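# Unstack one tumbler and stand it upright beside the stack

## Task

Lift one of the four loose tumblers off the stack and set it down on the table with its opening facing up, at least one tumbler's width away from the stack. The other three must stay stacked with openings facing down, in their original spot. Everything has to stay in place on its own, without the robot holding it. At the end, release the tumbler and move the hands away.

## Robot and tools

Robot: two arms, left_arm (on the +y side of the scene) and right_arm. Each carries an identical five-finger right hand, so on both hands every number and axis means the same thing; they are not mirrored.

Scene frame: origin on the table top midway between the arms, +x out over the table, +z up. Results give positions in metres, orientation as a wxyz quaternion, and velocities in m/s and rad/s, all in this frame. Reported positions can be slightly off, especially far from the base.

Hand point: a spot 0.05 m in front of the palm, where index pad and thumb tip meet in a pinch. Its own axes: +z runs along the straightened fingers, +y points out of the palm, +x runs across the palm toward the little finger (away from the thumb). Straight fingers extend 0.06 to 0.07 m past the point. A bracket on the little-finger side of the wrist sticks out and can strike objects. Tilting the hand shifts the point slightly.

execute_actions: argument actions is a list holding zero or one item. Empty list: just report the state. A wait item is {"steps": n}, n up to 300 control steps (1/30 s each), counted from the previous result, including reply time. An action item is {"rows": [...], "steps": n}, 1 to 15 rows and up to 15 steps (default 15); each row runs for one step and the last one repeats to fill. Optional pictures (true/false) controls camera images.

Row layout: one flat list of 28 numbers, each in [-1, 1], covering both arms even if only one moves. Numbers 1-6: left_arm dx, dy, dz, rx, ry, rz. Numbers 7-14: left_gripper little, ring, middle, index, thumb_bend, thumb_turn, force_limit, speed. Numbers 15-28: the same 14 for right_arm and right_gripper.

dx to rz are an offset, not a pose: measured from that hand point's pose in the latest result that showed it (or from its current pose for a second or later call in the same reply, or before any result showed it), and expressed in the hand point's own axes. Scale: 1.0 equals 0.6 m or 180 degrees; rx, ry, rz form a single rotation vector. Every row in an action counts from that same starting pose, not from the row before. All zeros therefore pull the arm back to that starting pose; they do not mean hold still. Each step, the controller clips the command to 100 mm and 16 degrees from the measured pose, and motion lags about 0.17 s behind.

Hand numbers are absolute targets. Fingers and thumb_bend: +1 straight, -1 fully curled. thumb_turn: +1 beside the palm, -1 across in front of it. A pinch is roughly index -0.22, thumb_bend -0.75, thumb_turn -0.57. force_limit maps -1..+1 linearly to about 0..10 N at the fingertip (0..15 N for the two thumb motors); it only stops closing. speed maps -1..+1 to near zero..full (full travel in 0.6 s). A motor only starts when its target changes by at least 0.01. To leave a hand unchanged, resend its previous eight numbers; before any were sent, use hand_measured plus hand_force_limit and hand_speed. For a gentle grip close at speed -0.9 or lower. With the thumb turned fully in front, the hand can wrap objects 0.035 to 0.08 m wide; turn the thumb before reaching the object.

move: target is one 28-number row read the same way (offsets from the last shown pose). Each hand point travels a straight line toward its target; paths take 0.5 to 10 s and finish together (cut off at 10 s). speed is the path's top speed in m/s, 0.002 to 0.5, default 0.25; turning is capped at twice that in rad/s. stop_force (optional, 13 to 80 N, shared by both arms) ends an arm's path when its wrist sensor feels that much extra push against the motion; the arm then backs off two steps and holds. Use it only with slow moves and no rotation, and omit it when moving away from something the hand presses on. The result adds a move: line with each arm's ending (done, off_target, moving, held, fault, contact) and any limits (paced = command clipped, held = steps blocked).

wait: seconds, 0 to 10; sends nothing new. zoom_image: camera (cam_head_left, cam_head_right, cam_high, cam_left_wrist, cam_right_wrist) and region [x0, y0, x1, y1] in image pixels, at most 504 by 504. show_instructions: shows reference pages. finished_scene: scene number; ends and grades the scene, irreversibly.

Reading results: the state line per arm, Wrist force and Wrist torque in the hand's own axes (noisy, offset up to about 5.5 N, saturating near 100 N), hand_measured, hand_stopped_by (moving, target, force, stalled, fault), hand_load_n (positive means pushed open; loads near 0 mean the grip is lost), a Hand target line, pose unreachable lines and HELD marks when a clearance check altered the command.

Avoid: pushing a stiff arm past a firm contact (torque or 150 N force faults stop the arm for 10 s); the two arms touching or pressing each other anywhere; knocking or dropping anything, especially off the table; fast hard contacts; holding loads long enough to heat motors (warning at 70 °C, braking at 85 °C). Loose objects may occasionally get nudged.

Each tool is called after "Call:" by a JSON object that holds its "op" and its "data".

Reference images:

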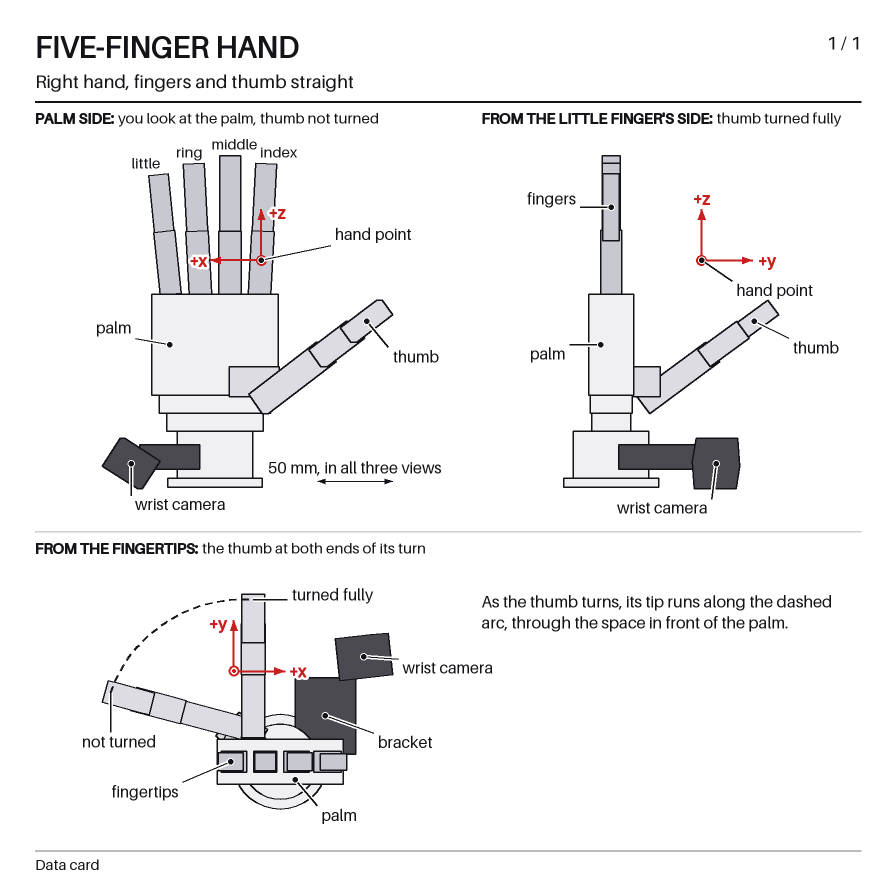

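## Session

Call:
{"op": "execute_actions", "data": {"actions": []}}

Scene clock: 0.00 s of 6600.00 s.
left_arm: end_effector_position=(+0.1360, +1.1482, +0.6160) hand_measured=(+1.000, +1.000, +1.000, +1.000, +1.000, +1.000) hand_load_n=(+0.0, +0.0, +0.0, +0.0, +0.0, +0.0) hand_stopped_by=(target, target, target, target, target, target) hand_force_limit=0.00 hand_speed=-0.80 end_effector_quat_wxyz=(+0.068, -0.559, +0.826, +0.024) end_effector_velocity=(+0.001, +0.000, -0.001) end_effector_angular_velocity=(-0.001, +0.002, -0.002) | right_arm: end_effector_position=(+0.2627, -1.0576, +0.6812) hand_measured=(+1.000, +1.000, +1.000, +1.000, +1.000, +1.000) hand_load_n=(+0.0, +0.0, +0.0, +0.0, +0.0, +0.0) hand_stopped_by=(target, target, target, target, target, target) hand_force_limit=0.00 hand_speed=-0.80 end_effector_quat_wxyz=(+0.055, +0.714, +0.698, +0.012) end_effector_velocity=(-0.000, -0.000, +0.000) end_effector_angular_velocity=(-0.001, -0.000, -0.002)
Joint positions: left_arm=[ 1.168 -1.62   1.439  1.608  1.588 -1.711] | right_arm=[-1.913 -1.61   1.341  1.793  1.468 -1.71 ]
Joint velocities: left_arm=[-0.002  0.001  0.001 -0.    -0.001  0.   ] | right_arm=[-0.     0.    -0.001 -0.    -0.     0.002]
Motor temperatures (°C, as the motors report them): left_arm=[24 23 22 31 30 29] | right_arm=[24 24 23 26 27 33]
Wrist force (N, on the end effector, along its own x y z axes, offset not removed): no reading
Wrist torque (N m, same axes, about the end effector's origin, offset not removed): no reading
Hand target (left_arm): +0.136, +1.148, +0.616; +0.068, -0.559, +0.826, +0.024
Hand target (right_arm): +0.263, -1.058, +0.681; +0.055, +0.714, +0.698, +0.012

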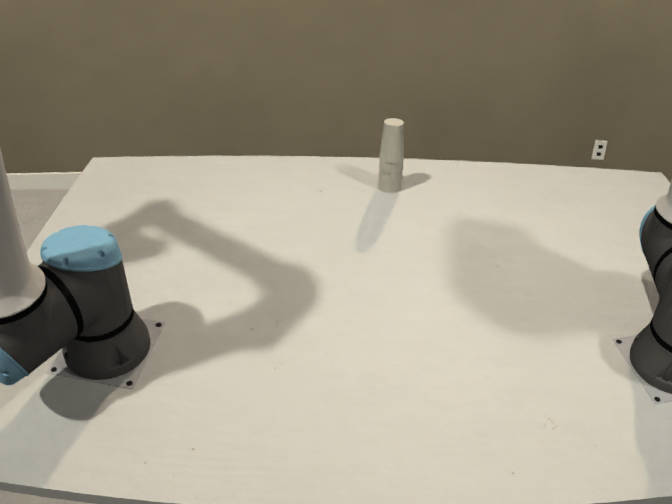

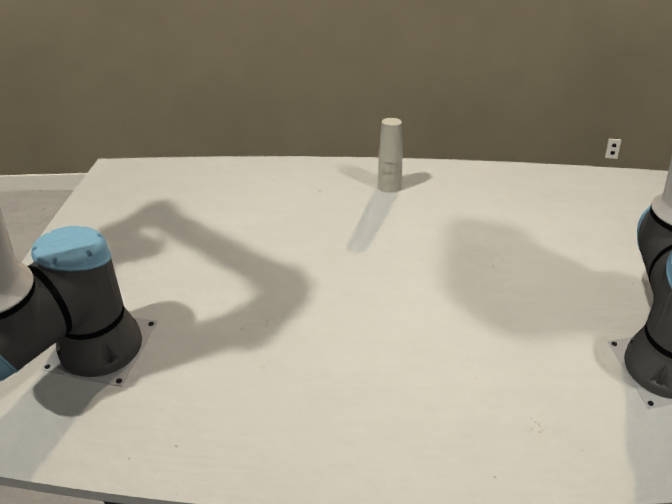

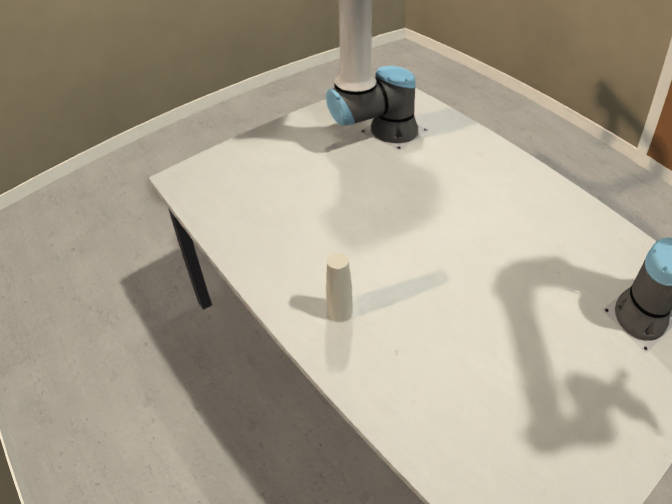

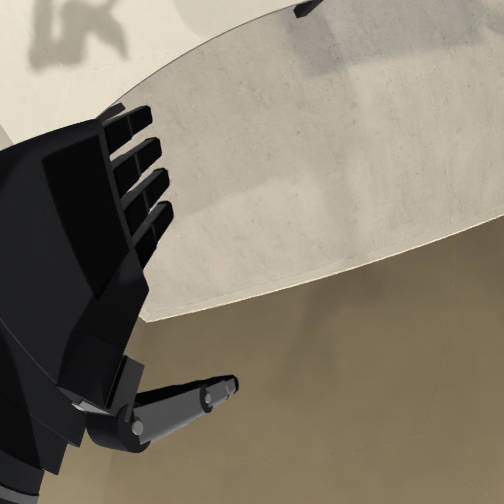

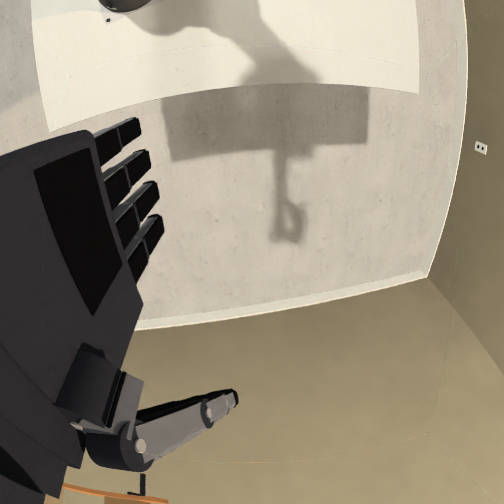

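Call:
{"op": "move", "data": {"target": [0,0,0,0,0,0,1,1,1,1,1,1,0,-0.8, 1,0.6,0.6,-0.385,-0.385,-0.385,1,1,1,1,1,-1,0,1], "speed": 0.4}}

Scene clock: 14.50 s of 6600.00 s.
left_arm: end_effector_position=(+0.1360, +1.1482, +0.6159) hand_measured=(+1.000, +1.000, +1.000, +1.000, +1.000, +1.000) hand_load_n=(+0.0, +0.0, +0.0, +0.0, +0.0, +0.0) hand_stopped_by=(target, target, target, target, target, target) hand_force_limit=0.00 hand_speed=-0.80 end_effector_quat_wxyz=(+0.068, -0.559, +0.826, +0.024) end_effector_velocity=(+0.001, -0.000, +0.000) end_effector_angular_velocity=(+0.000, -0.001, -0.002) | right_arm: end_effector_position=(+0.5270, -0.5836, +0.3893) hand_measured=(+1.000, +1.000, +1.000, +1.000, +1.000, -1.000) hand_load_n=(+0.0, +0.0, +0.0, +0.0, +0.0, +0.0) hand_stopped_by=(target, target, target, target, target, target) hand_force_limit=0.00 hand_speed=1.00 end_effector_quat_wxyz=(+0.648, +0.149, +0.746, -0.027) end_effector_velocity=(-0.000, +0.000, +0.000) end_effector_angular_velocity=(-0.000, -0.001, +0.000)
Joint positions: left_arm=[ 1.168 -1.62   1.439  1.608  1.588 -1.711] | right_arm=[-1.925 -2.48   2.695  0.991  0.17  -2.618]
Joint velocities: left_arm=[-0.001 -0.    -0.    -0.     0.001  0.001] | right_arm=[ 0.     0.    -0.     0.    -0.001 -0.   ]
Motor temperatures (°C, as the motors report them): left_arm=[24 23 22 31 30 29] | right_arm=[24 24 23 26 27 33]
Wrist force (N, on the end effector, along its own x y z axes, offset not removed): left_arm=[1.5 -2.4 -1.0] | right_arm=[5.4 -1.3 -3.5]
Wrist torque (N m, same axes, about the end effector's origin, offset not removed): left_arm=[-0.04 -0.18 0.10] | right_arm=[0.11 -0.64 -0.08]
Hand target (left_arm): +0.136, +1.148, +0.616; +0.068, -0.559, +0.826, +0.024
Hand target (right_arm): +0.527, -0.584, +0.389; +0.648, +0.149, +0.746, -0.027
Off the commanded pose (left_arm): 0.000 m, 0 deg.
Off the commanded pose (right_arm): 0.185 m, 23 deg; position and orientation clipped at the last step of the last action.
After step 90, 8.50 s passed at rest.
move: held (right_arm); limits=paced,held; held on 18 of 90 steps (right_arm), including the last (right_arm)
pose unreachable (right arm): on one or more control steps of this call this arm could not follow its commanded pose, so it was not sent that pose on those steps. On the call's last step it was still not sent that pose. It may still have moved: this result reports where it is.
cause: the commanded pose would bring two parts of the arm too close to each other (joints 3 (elbow) to 5 (wrist 2) lie between them).
camera_calibration (this result's frames):
cam_left_wrist: T_world_to_cam=[[-0.894898, 0.443092, -0.0531703, -0.352765], [0.28949, 0.667049, 0.68647, -1.2348], [0.339636, 0.598928, -0.725212, -0.152828], [0, 0, 0, 1]] pos_world=[0.0936791, 1.07151, 0.718063]
cam_right_wrist: T_world_to_cam=[[0.227263, 0.94621, 0.230301, 0.331194], [-0.43258, -0.113789, 0.894386, -0.188722], [0.872483, -0.302884, 0.383451, -0.649816], [0, 0, 0, 1]] pos_world=[0.410048, -0.531673, 0.341689]

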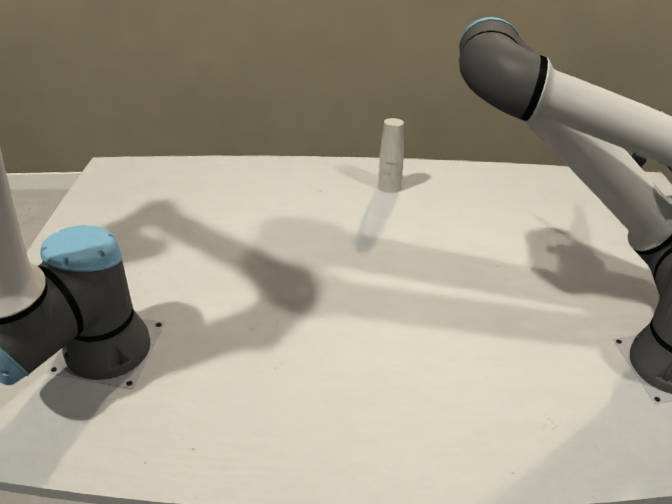

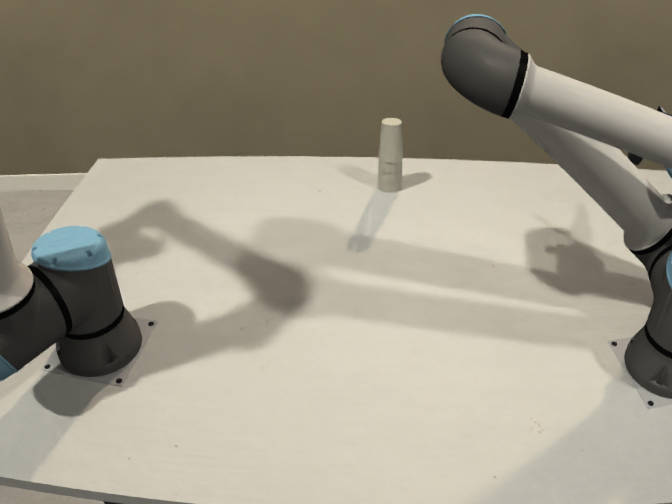

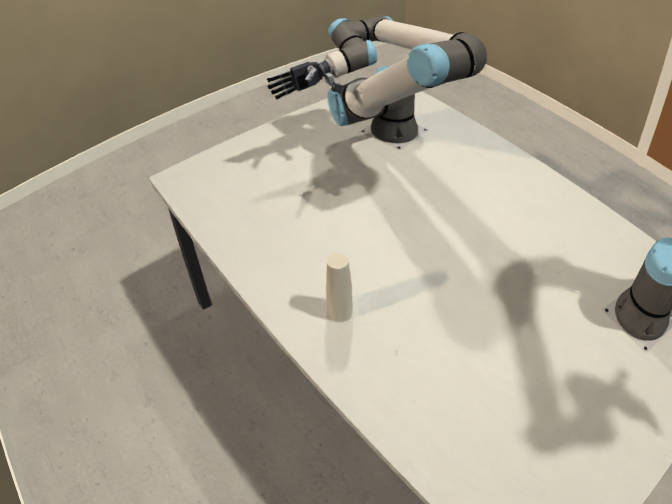

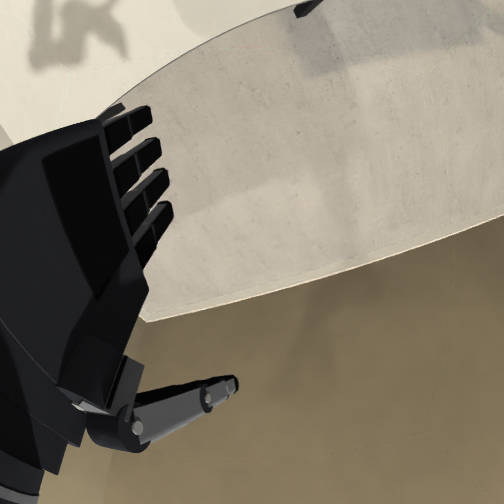

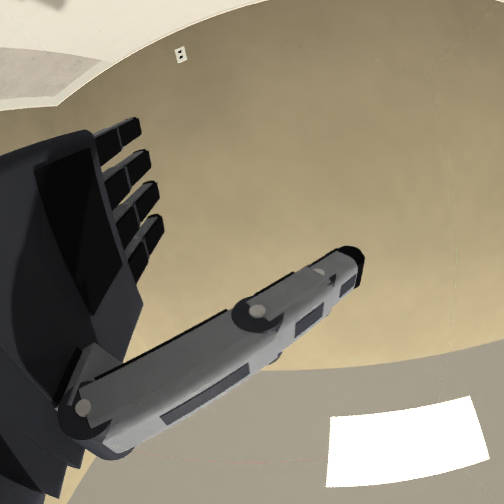

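Call:
{"op": "move", "data": {"target": [0,0,0,0,0,0,1,1,1,1,1,1,0,-0.8, 0.28,0.62,0.26,-0.32,0,0,1,1,1,1,1,-1,0,1], "speed": 0.3}}

Scene clock: 21.67 s of 6600.00 s.
left_arm: end_effector_position=(+0.1360, +1.1482, +0.6159) hand_measured=(+1.000, +1.000, +1.000, +1.000, +1.000, +1.000) hand_load_n=(+0.0, +0.0, +0.0, +0.0, +0.0, +0.0) hand_stopped_by=(target, target, target, target, target, target) hand_force_limit=0.00 hand_speed=-0.80 end_effector_quat_wxyz=(+0.068, -0.559, +0.826, +0.024) end_effector_velocity=(+0.000, -0.001, +0.001) end_effector_angular_velocity=(+0.001, -0.003, -0.001) | right_arm: end_effector_position=(+0.5272, -0.5751, +0.3860) hand_measured=(+1.000, +1.000, +1.000, +1.000, +1.000, -1.000) hand_load_n=(+0.0, +0.0, +0.0, +0.0, +0.0, +0.0) hand_stopped_by=(target, target, target, target, target, target) hand_force_limit=0.00 hand_speed=1.00 end_effector_quat_wxyz=(+0.650, +0.143, +0.746, -0.020) end_effector_velocity=(+0.000, +0.000, -0.000) end_effector_angular_velocity=(+0.001, -0.000, -0.000)
Joint positions: left_arm=[ 1.168 -1.62   1.439  1.608  1.588 -1.711] | right_arm=[-1.911 -2.475  2.707  0.992  0.164 -2.632]
Joint velocities: left_arm=[ 0.    -0.001 -0.001  0.     0.002  0.001] | right_arm=[ 0.    -0.     0.001  0.     0.     0.001]
Motor temperatures (°C, as the motors report them): left_arm=[24 23 22 31 30 29] | right_arm=[24 24 23 26 27 33]
Wrist force (N, on the end effector, along its own x y z axes, offset not removed): left_arm=[-0.5 -3.8 0.5] | right_arm=[4.8 -1.4 -4.1]
Wrist torque (N m, same axes, about the end effector's origin, offset not removed): left_arm=[-0.52 -0.09 -0.03] | right_arm=[0.33 -0.56 0.04]
Hand target (left_arm): +0.136, +1.148, +0.616; +0.068, -0.559, +0.826, +0.024
Hand target (right_arm): +0.527, -0.575, +0.386; +0.650, +0.143, +0.746, -0.020
Off the commanded pose (left_arm): 0.000 m, 0 deg.
Off the commanded pose (right_arm): 0.429 m, 57 deg; position and orientation clipped at the last step of the last action.
After step 90, 2.17 s passed at rest.
move: held (right_arm); limits=paced,held; held on 48 of 60 steps (right_arm), including the last (right_arm)
pose unreachable (right arm): on one or more control steps of this call this arm could not follow its commanded pose, so it was not sent that pose on those steps. On the call's last step it was still not sent that pose. It may still have moved: this result reports where it is.
cause: the commanded pose would bring two parts of the arm too close to each other (joints 3 (elbow) to 5 (wrist 2) lie between them).
camera_calibration (this result's frames):
cam_left_wrist: T_world_to_cam=[[-0.894898, 0.443092, -0.0531703, -0.352765], [0.28949, 0.667049, 0.68647, -1.2348], [0.339636, 0.598928, -0.725212, -0.152828], [0, 0, 0, 1]] pos_world=[0.0936791, 1.07151, 0.718063]
cam_right_wrist: T_world_to_cam=[[0.208665, 0.949568, 0.234048, 0.334162], [-0.435373, -0.124102, 0.891655, -0.188123], [0.875734, -0.287956, 0.38752, -0.640885], [0, 0, 0, 1]] pos_world=[0.409613, -0.525203, 0.337886]

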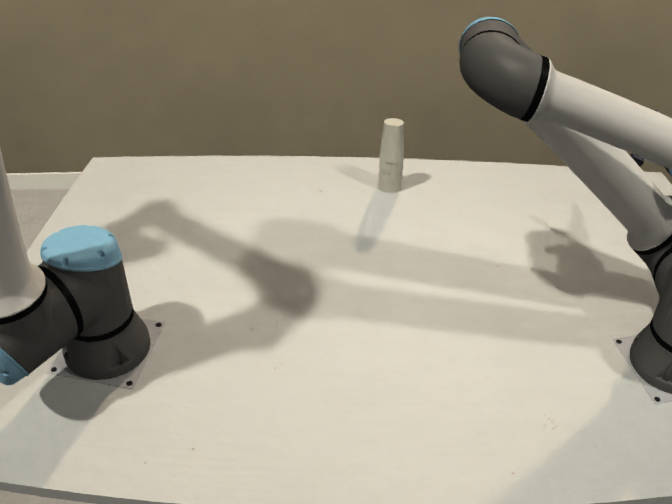

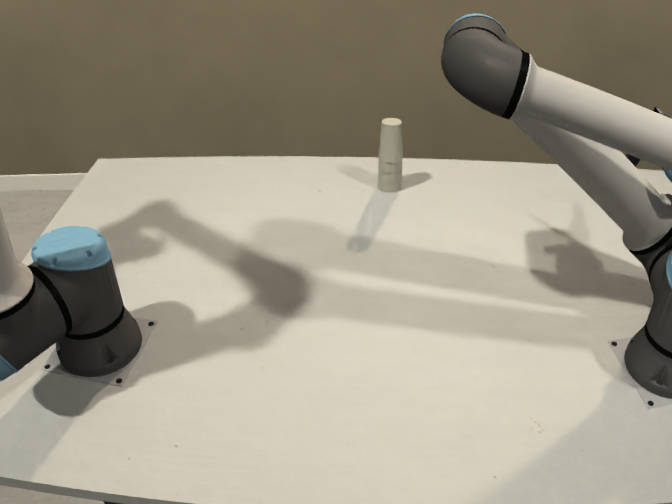

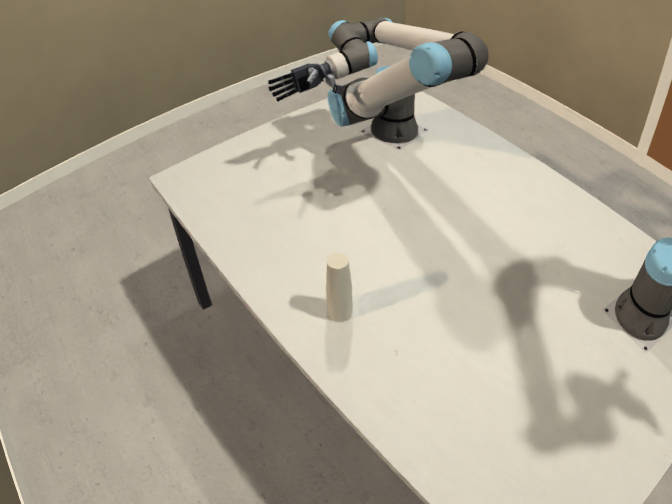

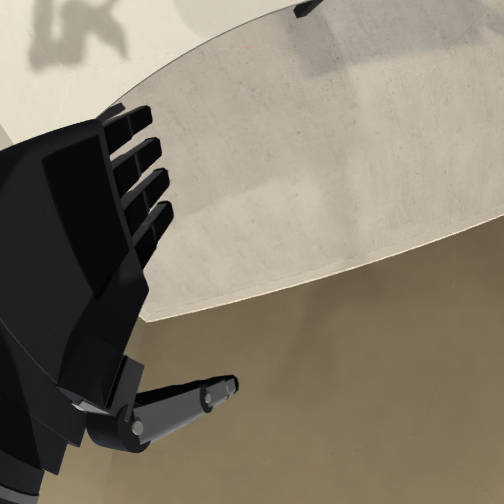

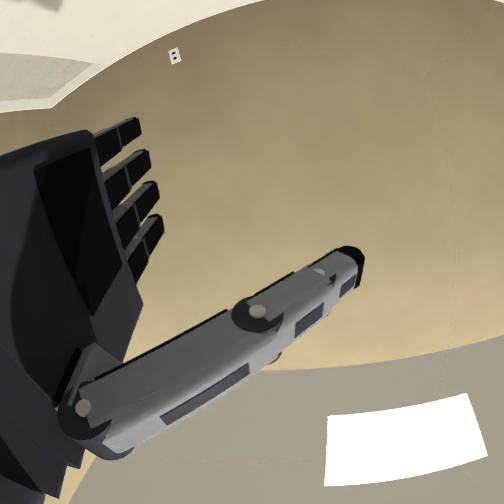

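Call:
{"op": "move", "data": {"target": [0,0,0,0,0,0,1,1,1,1,1,1,0,-0.8, -0.1,0.1,0.5,0.1,0,0,1,1,1,1,1,-1,0,1], "speed": 0.3}}

Call:
{"op": "move", "data": {"target": [0,0,0,0,0,0,1,1,1,1,1,1,0,-0.8, 0.2,0.6,0.1,-0.3,0,0,1,1,1,1,1,-1,0,1], "speed": 0.3}}

Scene clock: 42.23 s of 6600.00 s.
left_arm: end_effector_position=(+0.1360, +1.1482, +0.6159) hand_measured=(+1.000, +1.000, +1.000, +1.000, +1.000, +1.000) hand_load_n=(+0.0, +0.0, +0.0, +0.0, +0.0, +0.0) hand_stopped_by=(target, target, target, target, target, target) hand_force_limit=0.00 hand_speed=-0.80 end_effector_quat_wxyz=(+0.068, -0.559, +0.826, +0.024) end_effector_velocity=(-0.001, -0.000, +0.001) end_effector_angular_velocity=(+0.002, -0.001, +0.001) | right_arm: end_effector_position=(+0.6337, -0.5743, +0.4074) hand_measured=(+1.000, +1.000, +1.000, +1.000, +1.000, -1.000) hand_load_n=(+0.0, +0.0, +0.0, +0.0, +0.0, +0.0) hand_stopped_by=(target, target, target, target, target, target) hand_force_limit=0.00 hand_speed=1.00 end_effector_quat_wxyz=(+0.638, +0.281, +0.686, -0.210) end_effector_velocity=(+0.000, +0.000, +0.000) end_effector_angular_velocity=(-0.001, +0.001, +0.001)
Joint positions: left_arm=[ 1.168 -1.62   1.439  1.608  1.588 -1.711] | right_arm=[-2.387 -3.341  2.548  1.764  0.119 -2.467]
Joint velocities: left_arm=[ 0.001 -0.001 -0.    -0.001 -0.    -0.   ] | right_arm=[ 0.     0.    -0.    -0.    -0.    -0.001]
Motor temperatures (°C, as the motors report them): left_arm=[24 23 22 31 30 29] | right_arm=[24 24 23 26 27 33]
Wrist force (N, on the end effector, along its own x y z axes, offset not removed): left_arm=[-5.0 -3.0 -3.4] | right_arm=[-1.3 1.8 -5.2]
Wrist torque (N m, same axes, about the end effector's origin, offset not removed): left_arm=[0.06 0.79 -0.32] | right_arm=[0.84 0.57 -0.30]
Hand target (left_arm): +0.136, +1.148, +0.616; +0.068, -0.559, +0.826, +0.024
Hand target (right_arm): +0.634, -0.574, +0.407; +0.638, +0.281, +0.686, -0.210
Off the commanded pose (left_arm): 0.000 m, 0 deg.
Off the commanded pose (right_arm): 0.205 m, 11 deg.
FORCE FAULT: contact force on the right arm reached its limit, and that arm stopped for 10 seconds. The contact can be on any part of that arm, not only on its tool. That arm's remaining commands of this call were not run. That arm holds still and accepts commands again. Move the arm away from the contact; if what it grips holds it there, let go first. Pushing or pulling that hard again can fault the arm again.
After step 90, 2.43 s passed at rest.
move: fault (right_arm); limits=paced
camera_calibration (this result's frames):
cam_left_wrist: T_world_to_cam=[[-0.894898, 0.443092, -0.0531701, -0.352766], [0.28949, 0.667049, 0.68647, -1.2348], [0.339636, 0.598928, -0.725212, -0.152828], [0, 0, 0, 1]] pos_world=[0.093679, 1.07151, 0.718063]
cam_right_wrist: T_world_to_cam=[[0.62354, 0.767563, 0.148475, -0.0264192], [-0.432084, 0.180074, 0.883672, 0.0151265], [0.651537, -0.615159, 0.443935, -0.811083], [0, 0, 0, 1]] pos_world=[0.55146, -0.48139, 0.350624]

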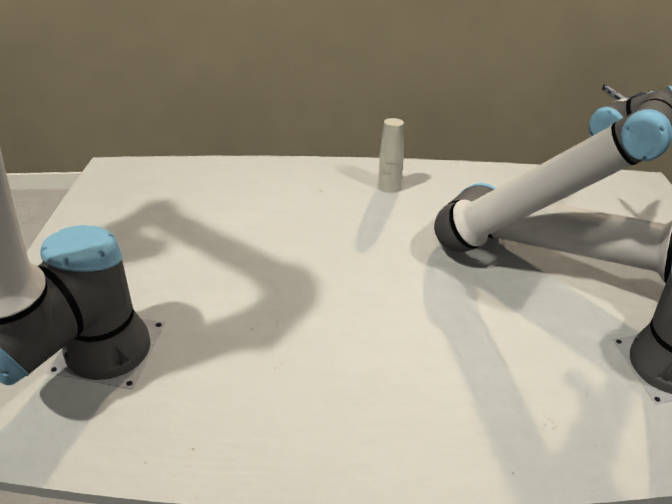

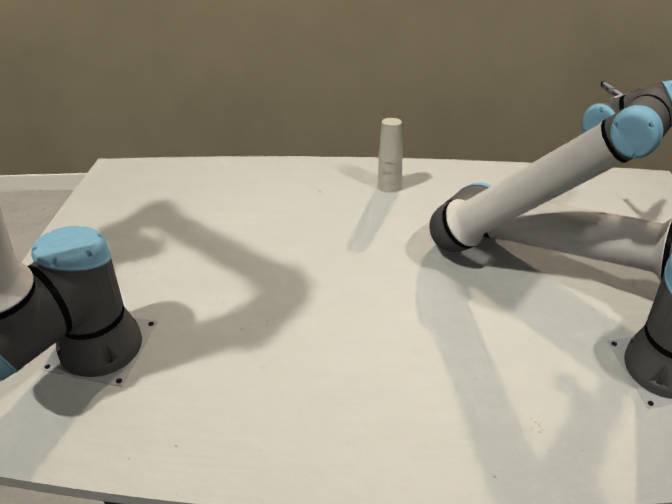

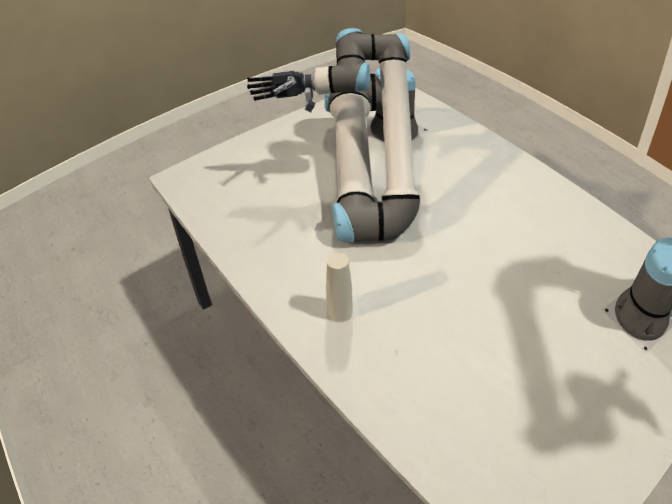

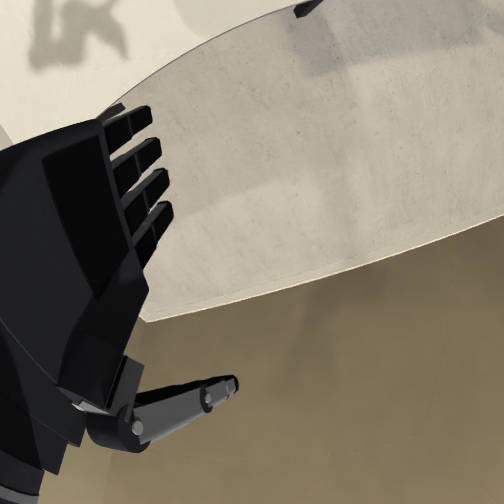

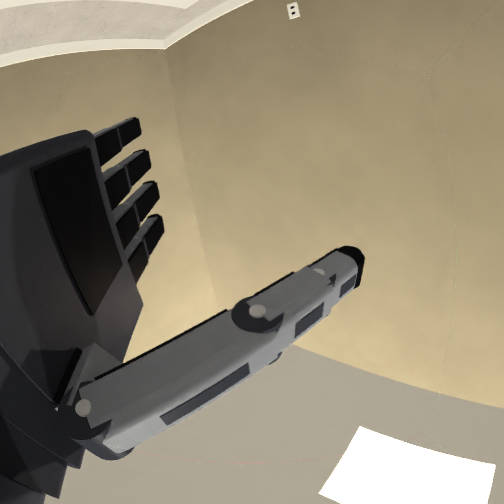

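not run: a fault stop came before this call.

Call:
{"op": "move", "data": {"target": [0.15,-0.97,0.17,0,0,0.3,1,1,1,1,1,-1,0,1, -0.3,0,-0.35,0,0,0,1,1,1,1,1,-1,0,1], "speed": 0.25}}

Scene clock: 52.20 s of 6600.00 s.
left_arm: end_effector_position=(+0.6509, +0.8588, +0.5234) hand_measured=(+1.000, +1.000, +1.000, +1.000, +1.000, -1.000) hand_load_n=(+0.0, +0.0, +0.0, +0.0, +0.0, +0.0) hand_stopped_by=(target, target, target, target, target, target) hand_force_limit=0.00 hand_speed=1.00 end_effector_quat_wxyz=(+0.050, -0.123, +0.990, +0.052) end_effector_velocity=(+0.002, -0.001, -0.000) end_effector_angular_velocity=(+0.000, +0.001, -0.003) | right_arm: end_effector_position=(+0.4798, -0.4597, +0.6072) hand_measured=(+1.000, +1.000, +1.000, +1.000, +1.000, -1.000) hand_load_n=(+0.0, +0.0, +0.0, +0.0, +0.0, +0.0) hand_stopped_by=(target, target, target, target, target, target) hand_force_limit=0.00 hand_speed=1.00 end_effector_quat_wxyz=(+0.638, +0.281, +0.685, -0.210) end_effector_velocity=(-0.001, +0.001, +0.001) end_effector_angular_velocity=(-0.001, +0.000, +0.002)
Joint positions: left_arm=[ 0.054 -1.492  1.497  1.486  1.45  -1.877] | right_arm=[-1.706 -2.966  2.117  0.991  0.754 -1.603]
Joint velocities: left_arm=[-0.002  0.002 -0.002 -0.    -0.     0.001] | right_arm=[ 0.006  0.002 -0.001 -0.001  0.004  0.   ]
Motor temperatures (°C, as the motors report them): left_arm=[24 23 22 31 30 29] | right_arm=[24 24 23 26 27 33]
Wrist force (N, on the end effector, along its own x y z axes, offset not removed): left_arm=[-0.5 -6.0 -3.1] | right_arm=[-1.1 0.7 2.9]
Wrist torque (N m, same axes, about the end effector's origin, offset not removed): left_arm=[-0.48 0.14 -0.18] | right_arm=[0.03 0.13 -0.30]
Hand target (left_arm): +0.651, +0.859, +0.523; +0.050, -0.123, +0.990, +0.052
Hand target (right_arm): +0.480, -0.460, +0.607; +0.638, +0.281, +0.685, -0.210
Off the commanded pose (left_arm): 0.001 m, 0 deg.
Off the commanded pose (right_arm): 0.001 m, 0 deg.
After step 90, 3.93 s passed at rest.
move: done
camera_calibration (this result's frames):
cam_left_wrist: T_world_to_cam=[[-0.175633, 0.98182, 0.0719953, -0.765049], [0.748269, 0.0856151, 0.657848, -0.911572], [0.639724, 0.169411, -0.749702, -0.0351878], [0, 0, 0, 1]] pos_world=[0.570244, 0.835146, 0.628375]
cam_right_wrist: T_world_to_cam=[[0.623264, 0.767673, 0.149063, -0.0481663], [-0.433315, 0.180343, 0.883014, -0.247448], [0.650984, -0.614942, 0.445046, -0.729306], [0, 0, 0, 1]] pos_world=[0.397564, -0.36688, 0.550255]

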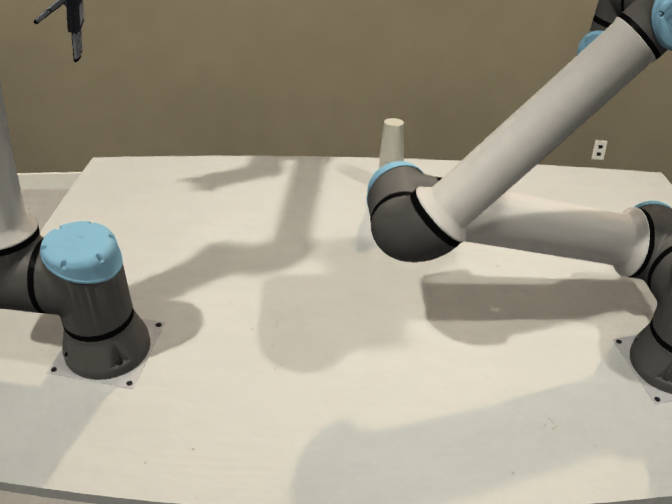

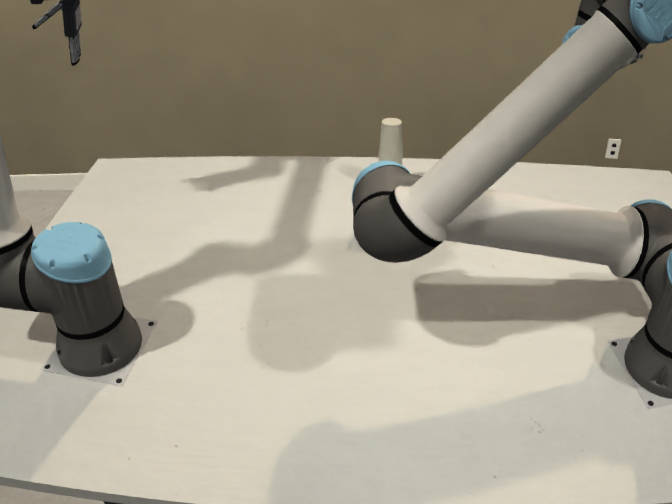

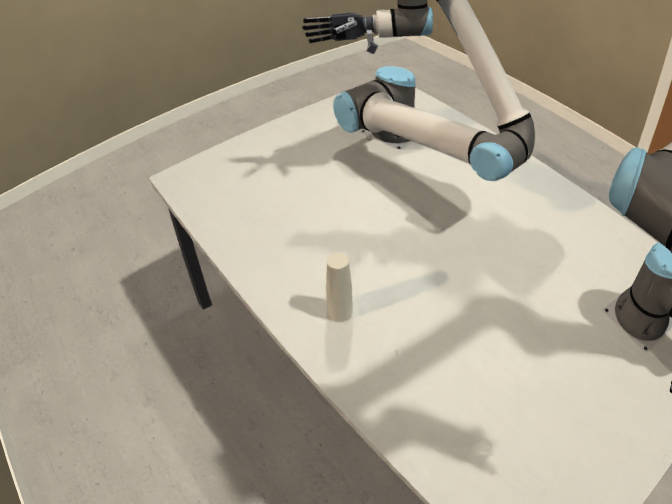

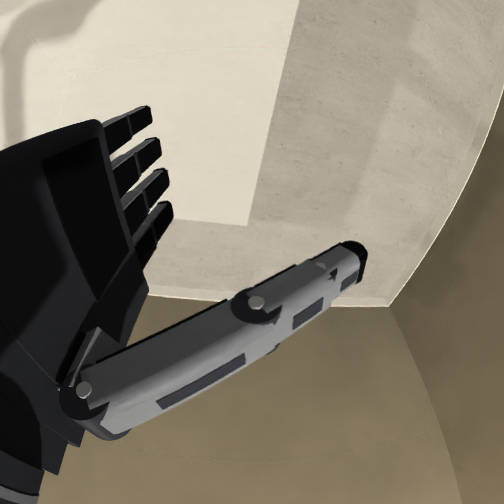

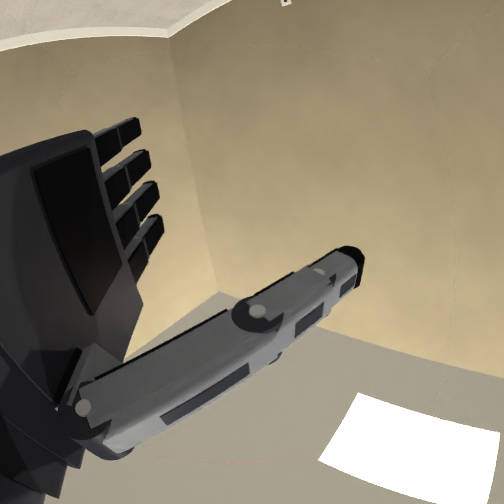

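Call:
{"op": "move", "data": {"target": [0.15,-0.5,0.25,0,-0.5,0,1,1,1,1,1,-1,0,1, -0.3,-0.2,0.3,0,0,0,1,1,1,1,1,-1,0,1], "speed": 0.25}}

Scene clock: 64.73 s of 6600.00 s.
left_arm: end_effector_position=(+0.6512, +0.5654, +0.3380) hand_measured=(+1.000, +1.000, +1.000, +1.000, +1.000, -1.000) hand_load_n=(+0.0, +0.0, +0.0, +0.0, +0.0, +0.0) hand_stopped_by=(target, target, target, target, target, target) hand_force_limit=0.00 hand_speed=1.00 end_effector_quat_wxyz=(+0.734, -0.050, +0.665, +0.124) end_effector_velocity=(+0.000, -0.000, -0.001) end_effector_angular_velocity=(+0.006, -0.015, +0.003) | right_arm: end_effector_position=(+0.5424, -0.6876, +0.7592) hand_measured=(+1.000, +1.000, +1.000, +1.000, +1.000, -1.000) hand_load_n=(+0.0, +0.0, +0.0, +0.0, +0.0, +0.0) hand_stopped_by=(target, target, target, target, target, target) hand_force_limit=0.00 hand_speed=1.00 end_effector_quat_wxyz=(+0.639, +0.282, +0.684, -0.211) end_effector_velocity=(+0.001, -0.001, -0.000) end_effector_angular_velocity=(+0.006, +0.009, +0.009)
Joint positions: left_arm=[-0.909 -1.823  2.571 -1.103  0.321 -1.141] | right_arm=[-2.349 -2.599  1.957  1.372  0.144 -2.224]
Joint velocities: left_arm=[ 0.003  0.007  0.013 -0.067  0.005  0.048] | right_arm=[-0.01   0.009  0.02   0.112 -0.007 -0.144]
Motor temperatures (°C, as the motors report them): left_arm=[24 23 22 31 30 29] | right_arm=[24 24 23 26 27 33]
Wrist force (N, on the end effector, along its own x y z axes, offset not removed): left_arm=[-1.4 -2.2 -0.8] | right_arm=[-2.2 1.8 -6.8]
Wrist torque (N m, same axes, about the end effector's origin, offset not removed): left_arm=[0.00 0.22 -0.18] | right_arm=[0.93 0.76 -0.40]
Hand target (left_arm): +0.651, +0.565, +0.338; +0.735, -0.050, +0.665, +0.124
Hand target (right_arm): +0.543, -0.688, +0.759; +0.638, +0.281, +0.685, -0.210
Off the commanded pose (left_arm): 0.000 m, 0 deg.
Off the commanded pose (right_arm): 0.001 m, 0 deg.
After step 90, 5.37 s passed at rest.
move: done
camera_calibration (this result's frames):
cam_left_wrist: T_world_to_cam=[[-0.226942, 0.959705, 0.165722, -0.449317], [-0.614675, -0.273133, 0.739982, 0.297911], [0.755428, 0.0660675, 0.651892, -0.61523], [0, 0, 0, 1]] pos_world=[0.545912, 0.553228, 0.255076]
cam_right_wrist: T_world_to_cam=[[0.624909, 0.766433, 0.148557, 0.0637295], [-0.433464, 0.182364, 0.882526, -0.311584], [0.649306, -0.615893, 0.446182, -0.978428], [0, 0, 0, 1]] pos_world=[0.460414, -0.594629, 0.70207]

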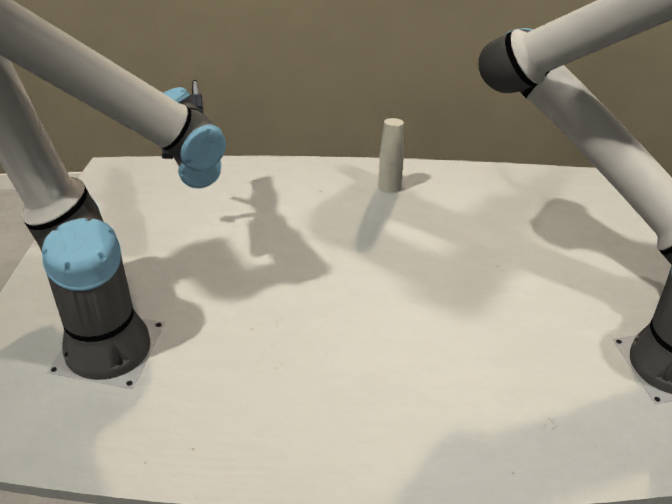

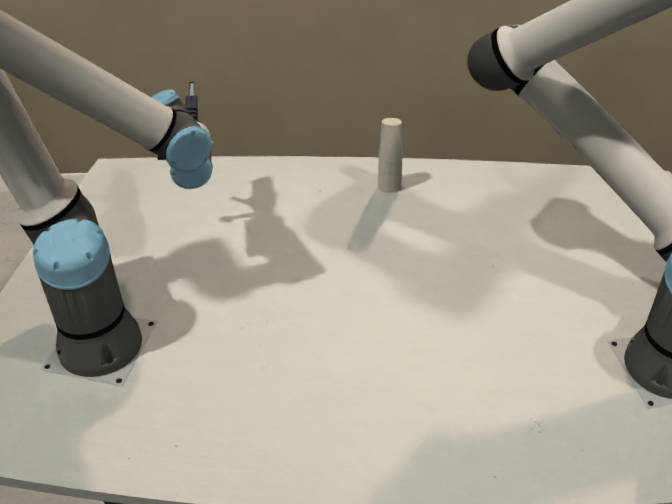

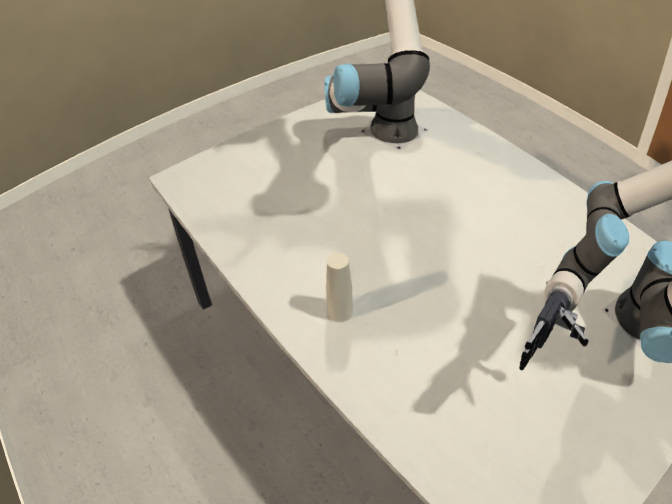

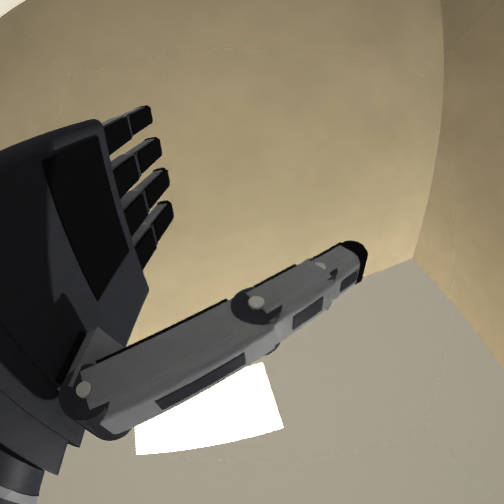

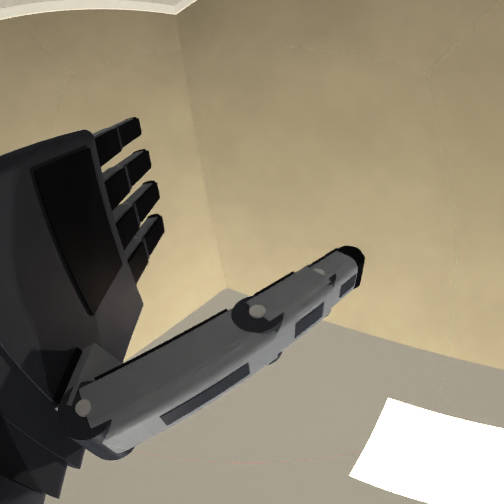

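Call:
{"op": "move", "data": {"target": [0.195,-0.72,-0.26,0.3,0.035,0.03,1,1,1,1,1,-1,0,1, 0,0,0,0,0,0,1,1,1,1,1,-1,0,1], "speed": 0.25}}

Scene clock: 74.90 s of 6600.00 s.
left_arm: end_effector_position=(+0.6173, +0.1254, +0.1655) hand_measured=(+1.000, +1.000, +1.000, +1.000, +1.000, -1.000) hand_load_n=(+0.0, +0.0, +0.0, +0.0, +0.0, +0.0) hand_stopped_by=(target, target, target, target, target, target) hand_force_limit=0.00 hand_speed=1.00 end_effector_quat_wxyz=(+0.634, +0.313, +0.688, -0.161) end_effector_velocity=(-0.000, -0.003, -0.001) end_effector_angular_velocity=(+0.001, +0.001, -0.006) | right_arm: end_effector_position=(+0.5424, -0.6876, +0.7592) hand_measured=(+1.000, +1.000, +1.000, +1.000, +1.000, -1.000) hand_load_n=(+0.0, +0.0, +0.0, +0.0, +0.0, +0.0) hand_stopped_by=(target, target, target, target, target, target) hand_force_limit=0.00 hand_speed=1.00 end_effector_quat_wxyz=(+0.639, +0.282, +0.684, -0.211) end_effector_velocity=(+0.000, +0.000, +0.000) end_effector_angular_velocity=(-0.000, -0.000, +0.000)
Joint positions: left_arm=[-1.211 -1.317  2.356 -0.859  0.924 -1.503] | right_arm=[-2.349 -2.599  1.957  1.372  0.144 -2.224]
Joint velocities: left_arm=[ 0.001  0.003 -0.002  0.     0.006  0.001] | right_arm=[ 0.    -0.    -0.    -0.001 -0.001  0.001]
Motor temperatures (°C, as the motors report them): left_arm=[24 23 22 31 30 29] | right_arm=[24 24 23 26 27 33]
Wrist force (N, on the end effector, along its own x y z axes, offset not removed): left_arm=[0.9 -3.2 -2.6] | right_arm=[5.8 1.1 -2.8]
Wrist torque (N m, same axes, about the end effector's origin, offset not removed): left_arm=[-0.09 -0.19 0.03] | right_arm=[0.56 -0.74 0.12]
Hand target (left_arm): +0.617, +0.125, +0.165; +0.634, +0.313, +0.688, -0.161
Hand target (right_arm): +0.542, -0.688, +0.759; +0.639, +0.282, +0.684, -0.211
Off the commanded pose (left_arm): 0.000 m, 0 deg.
Off the commanded pose (right_arm): 0.000 m, 0 deg.
After step 90, 4.60 s passed at rest.
move: done
camera_calibration (this result's frames):
cam_left_wrist: T_world_to_cam=[[0.653858, 0.717449, 0.240282, -0.53181], [-0.473511, 0.140322, 0.869538, 0.124124], [0.590133, -0.682331, 0.431471, -0.2158], [0, 0, 0, 1]] pos_world=[0.533853, 0.216882, 0.112965]
cam_right_wrist: T_world_to_cam=[[0.624903, 0.766438, 0.148557, 0.0637352], [-0.43346, 0.182356, 0.88253, -0.311592], [0.649314, -0.615889, 0.446175, -0.978429], [0, 0, 0, 1]] pos_world=[0.460417, -0.594632, 0.702071]

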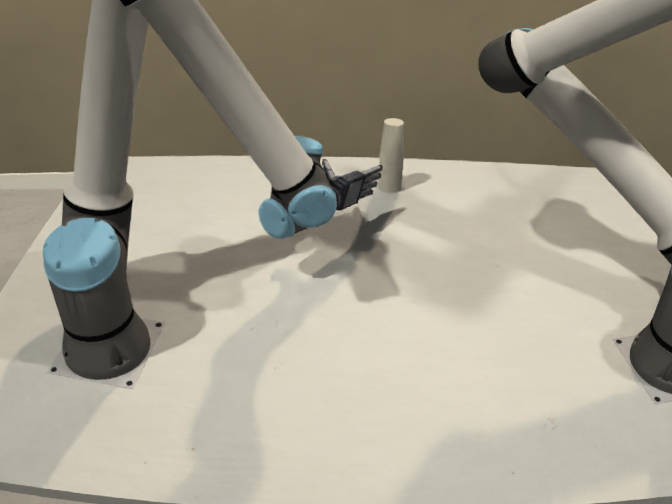

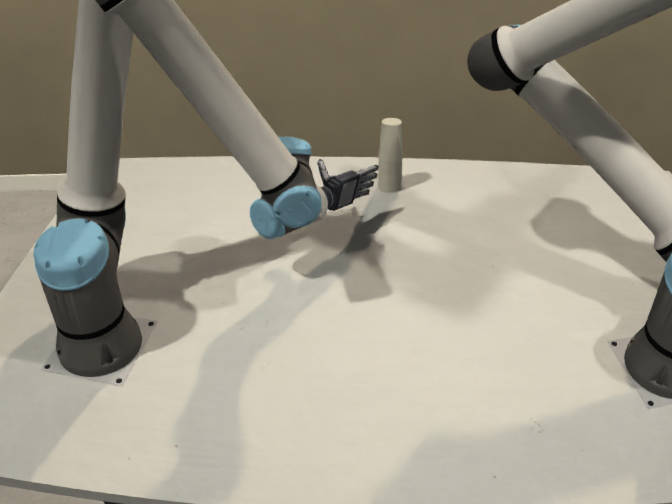

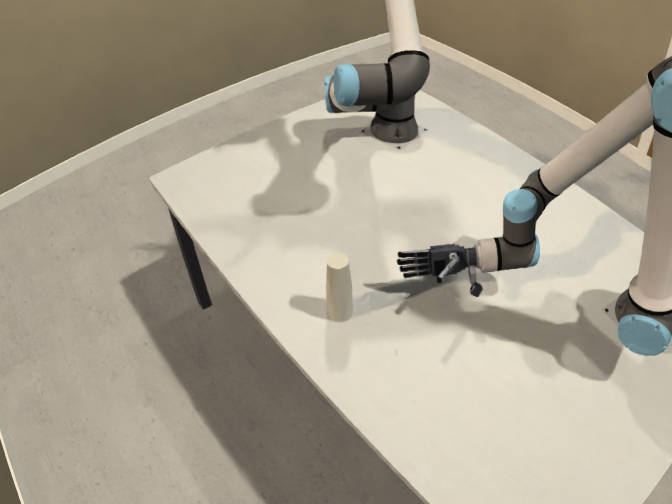

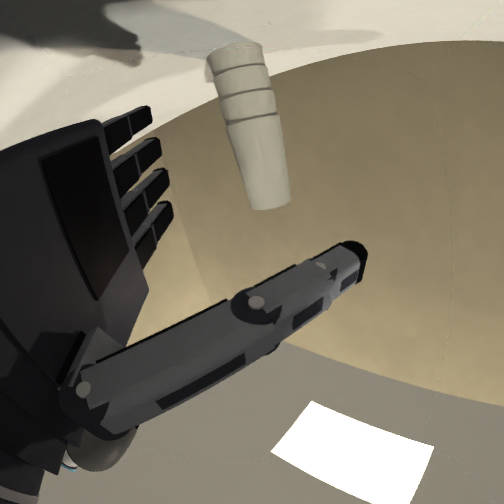

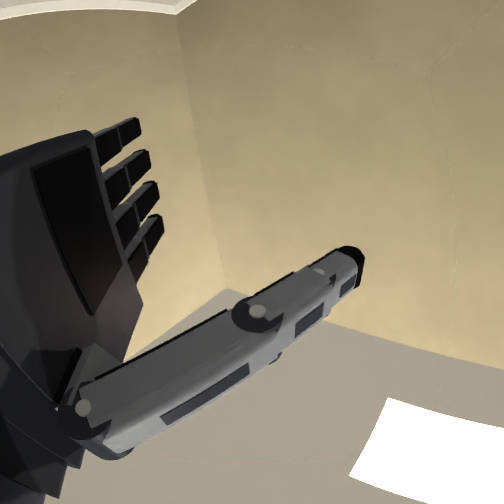

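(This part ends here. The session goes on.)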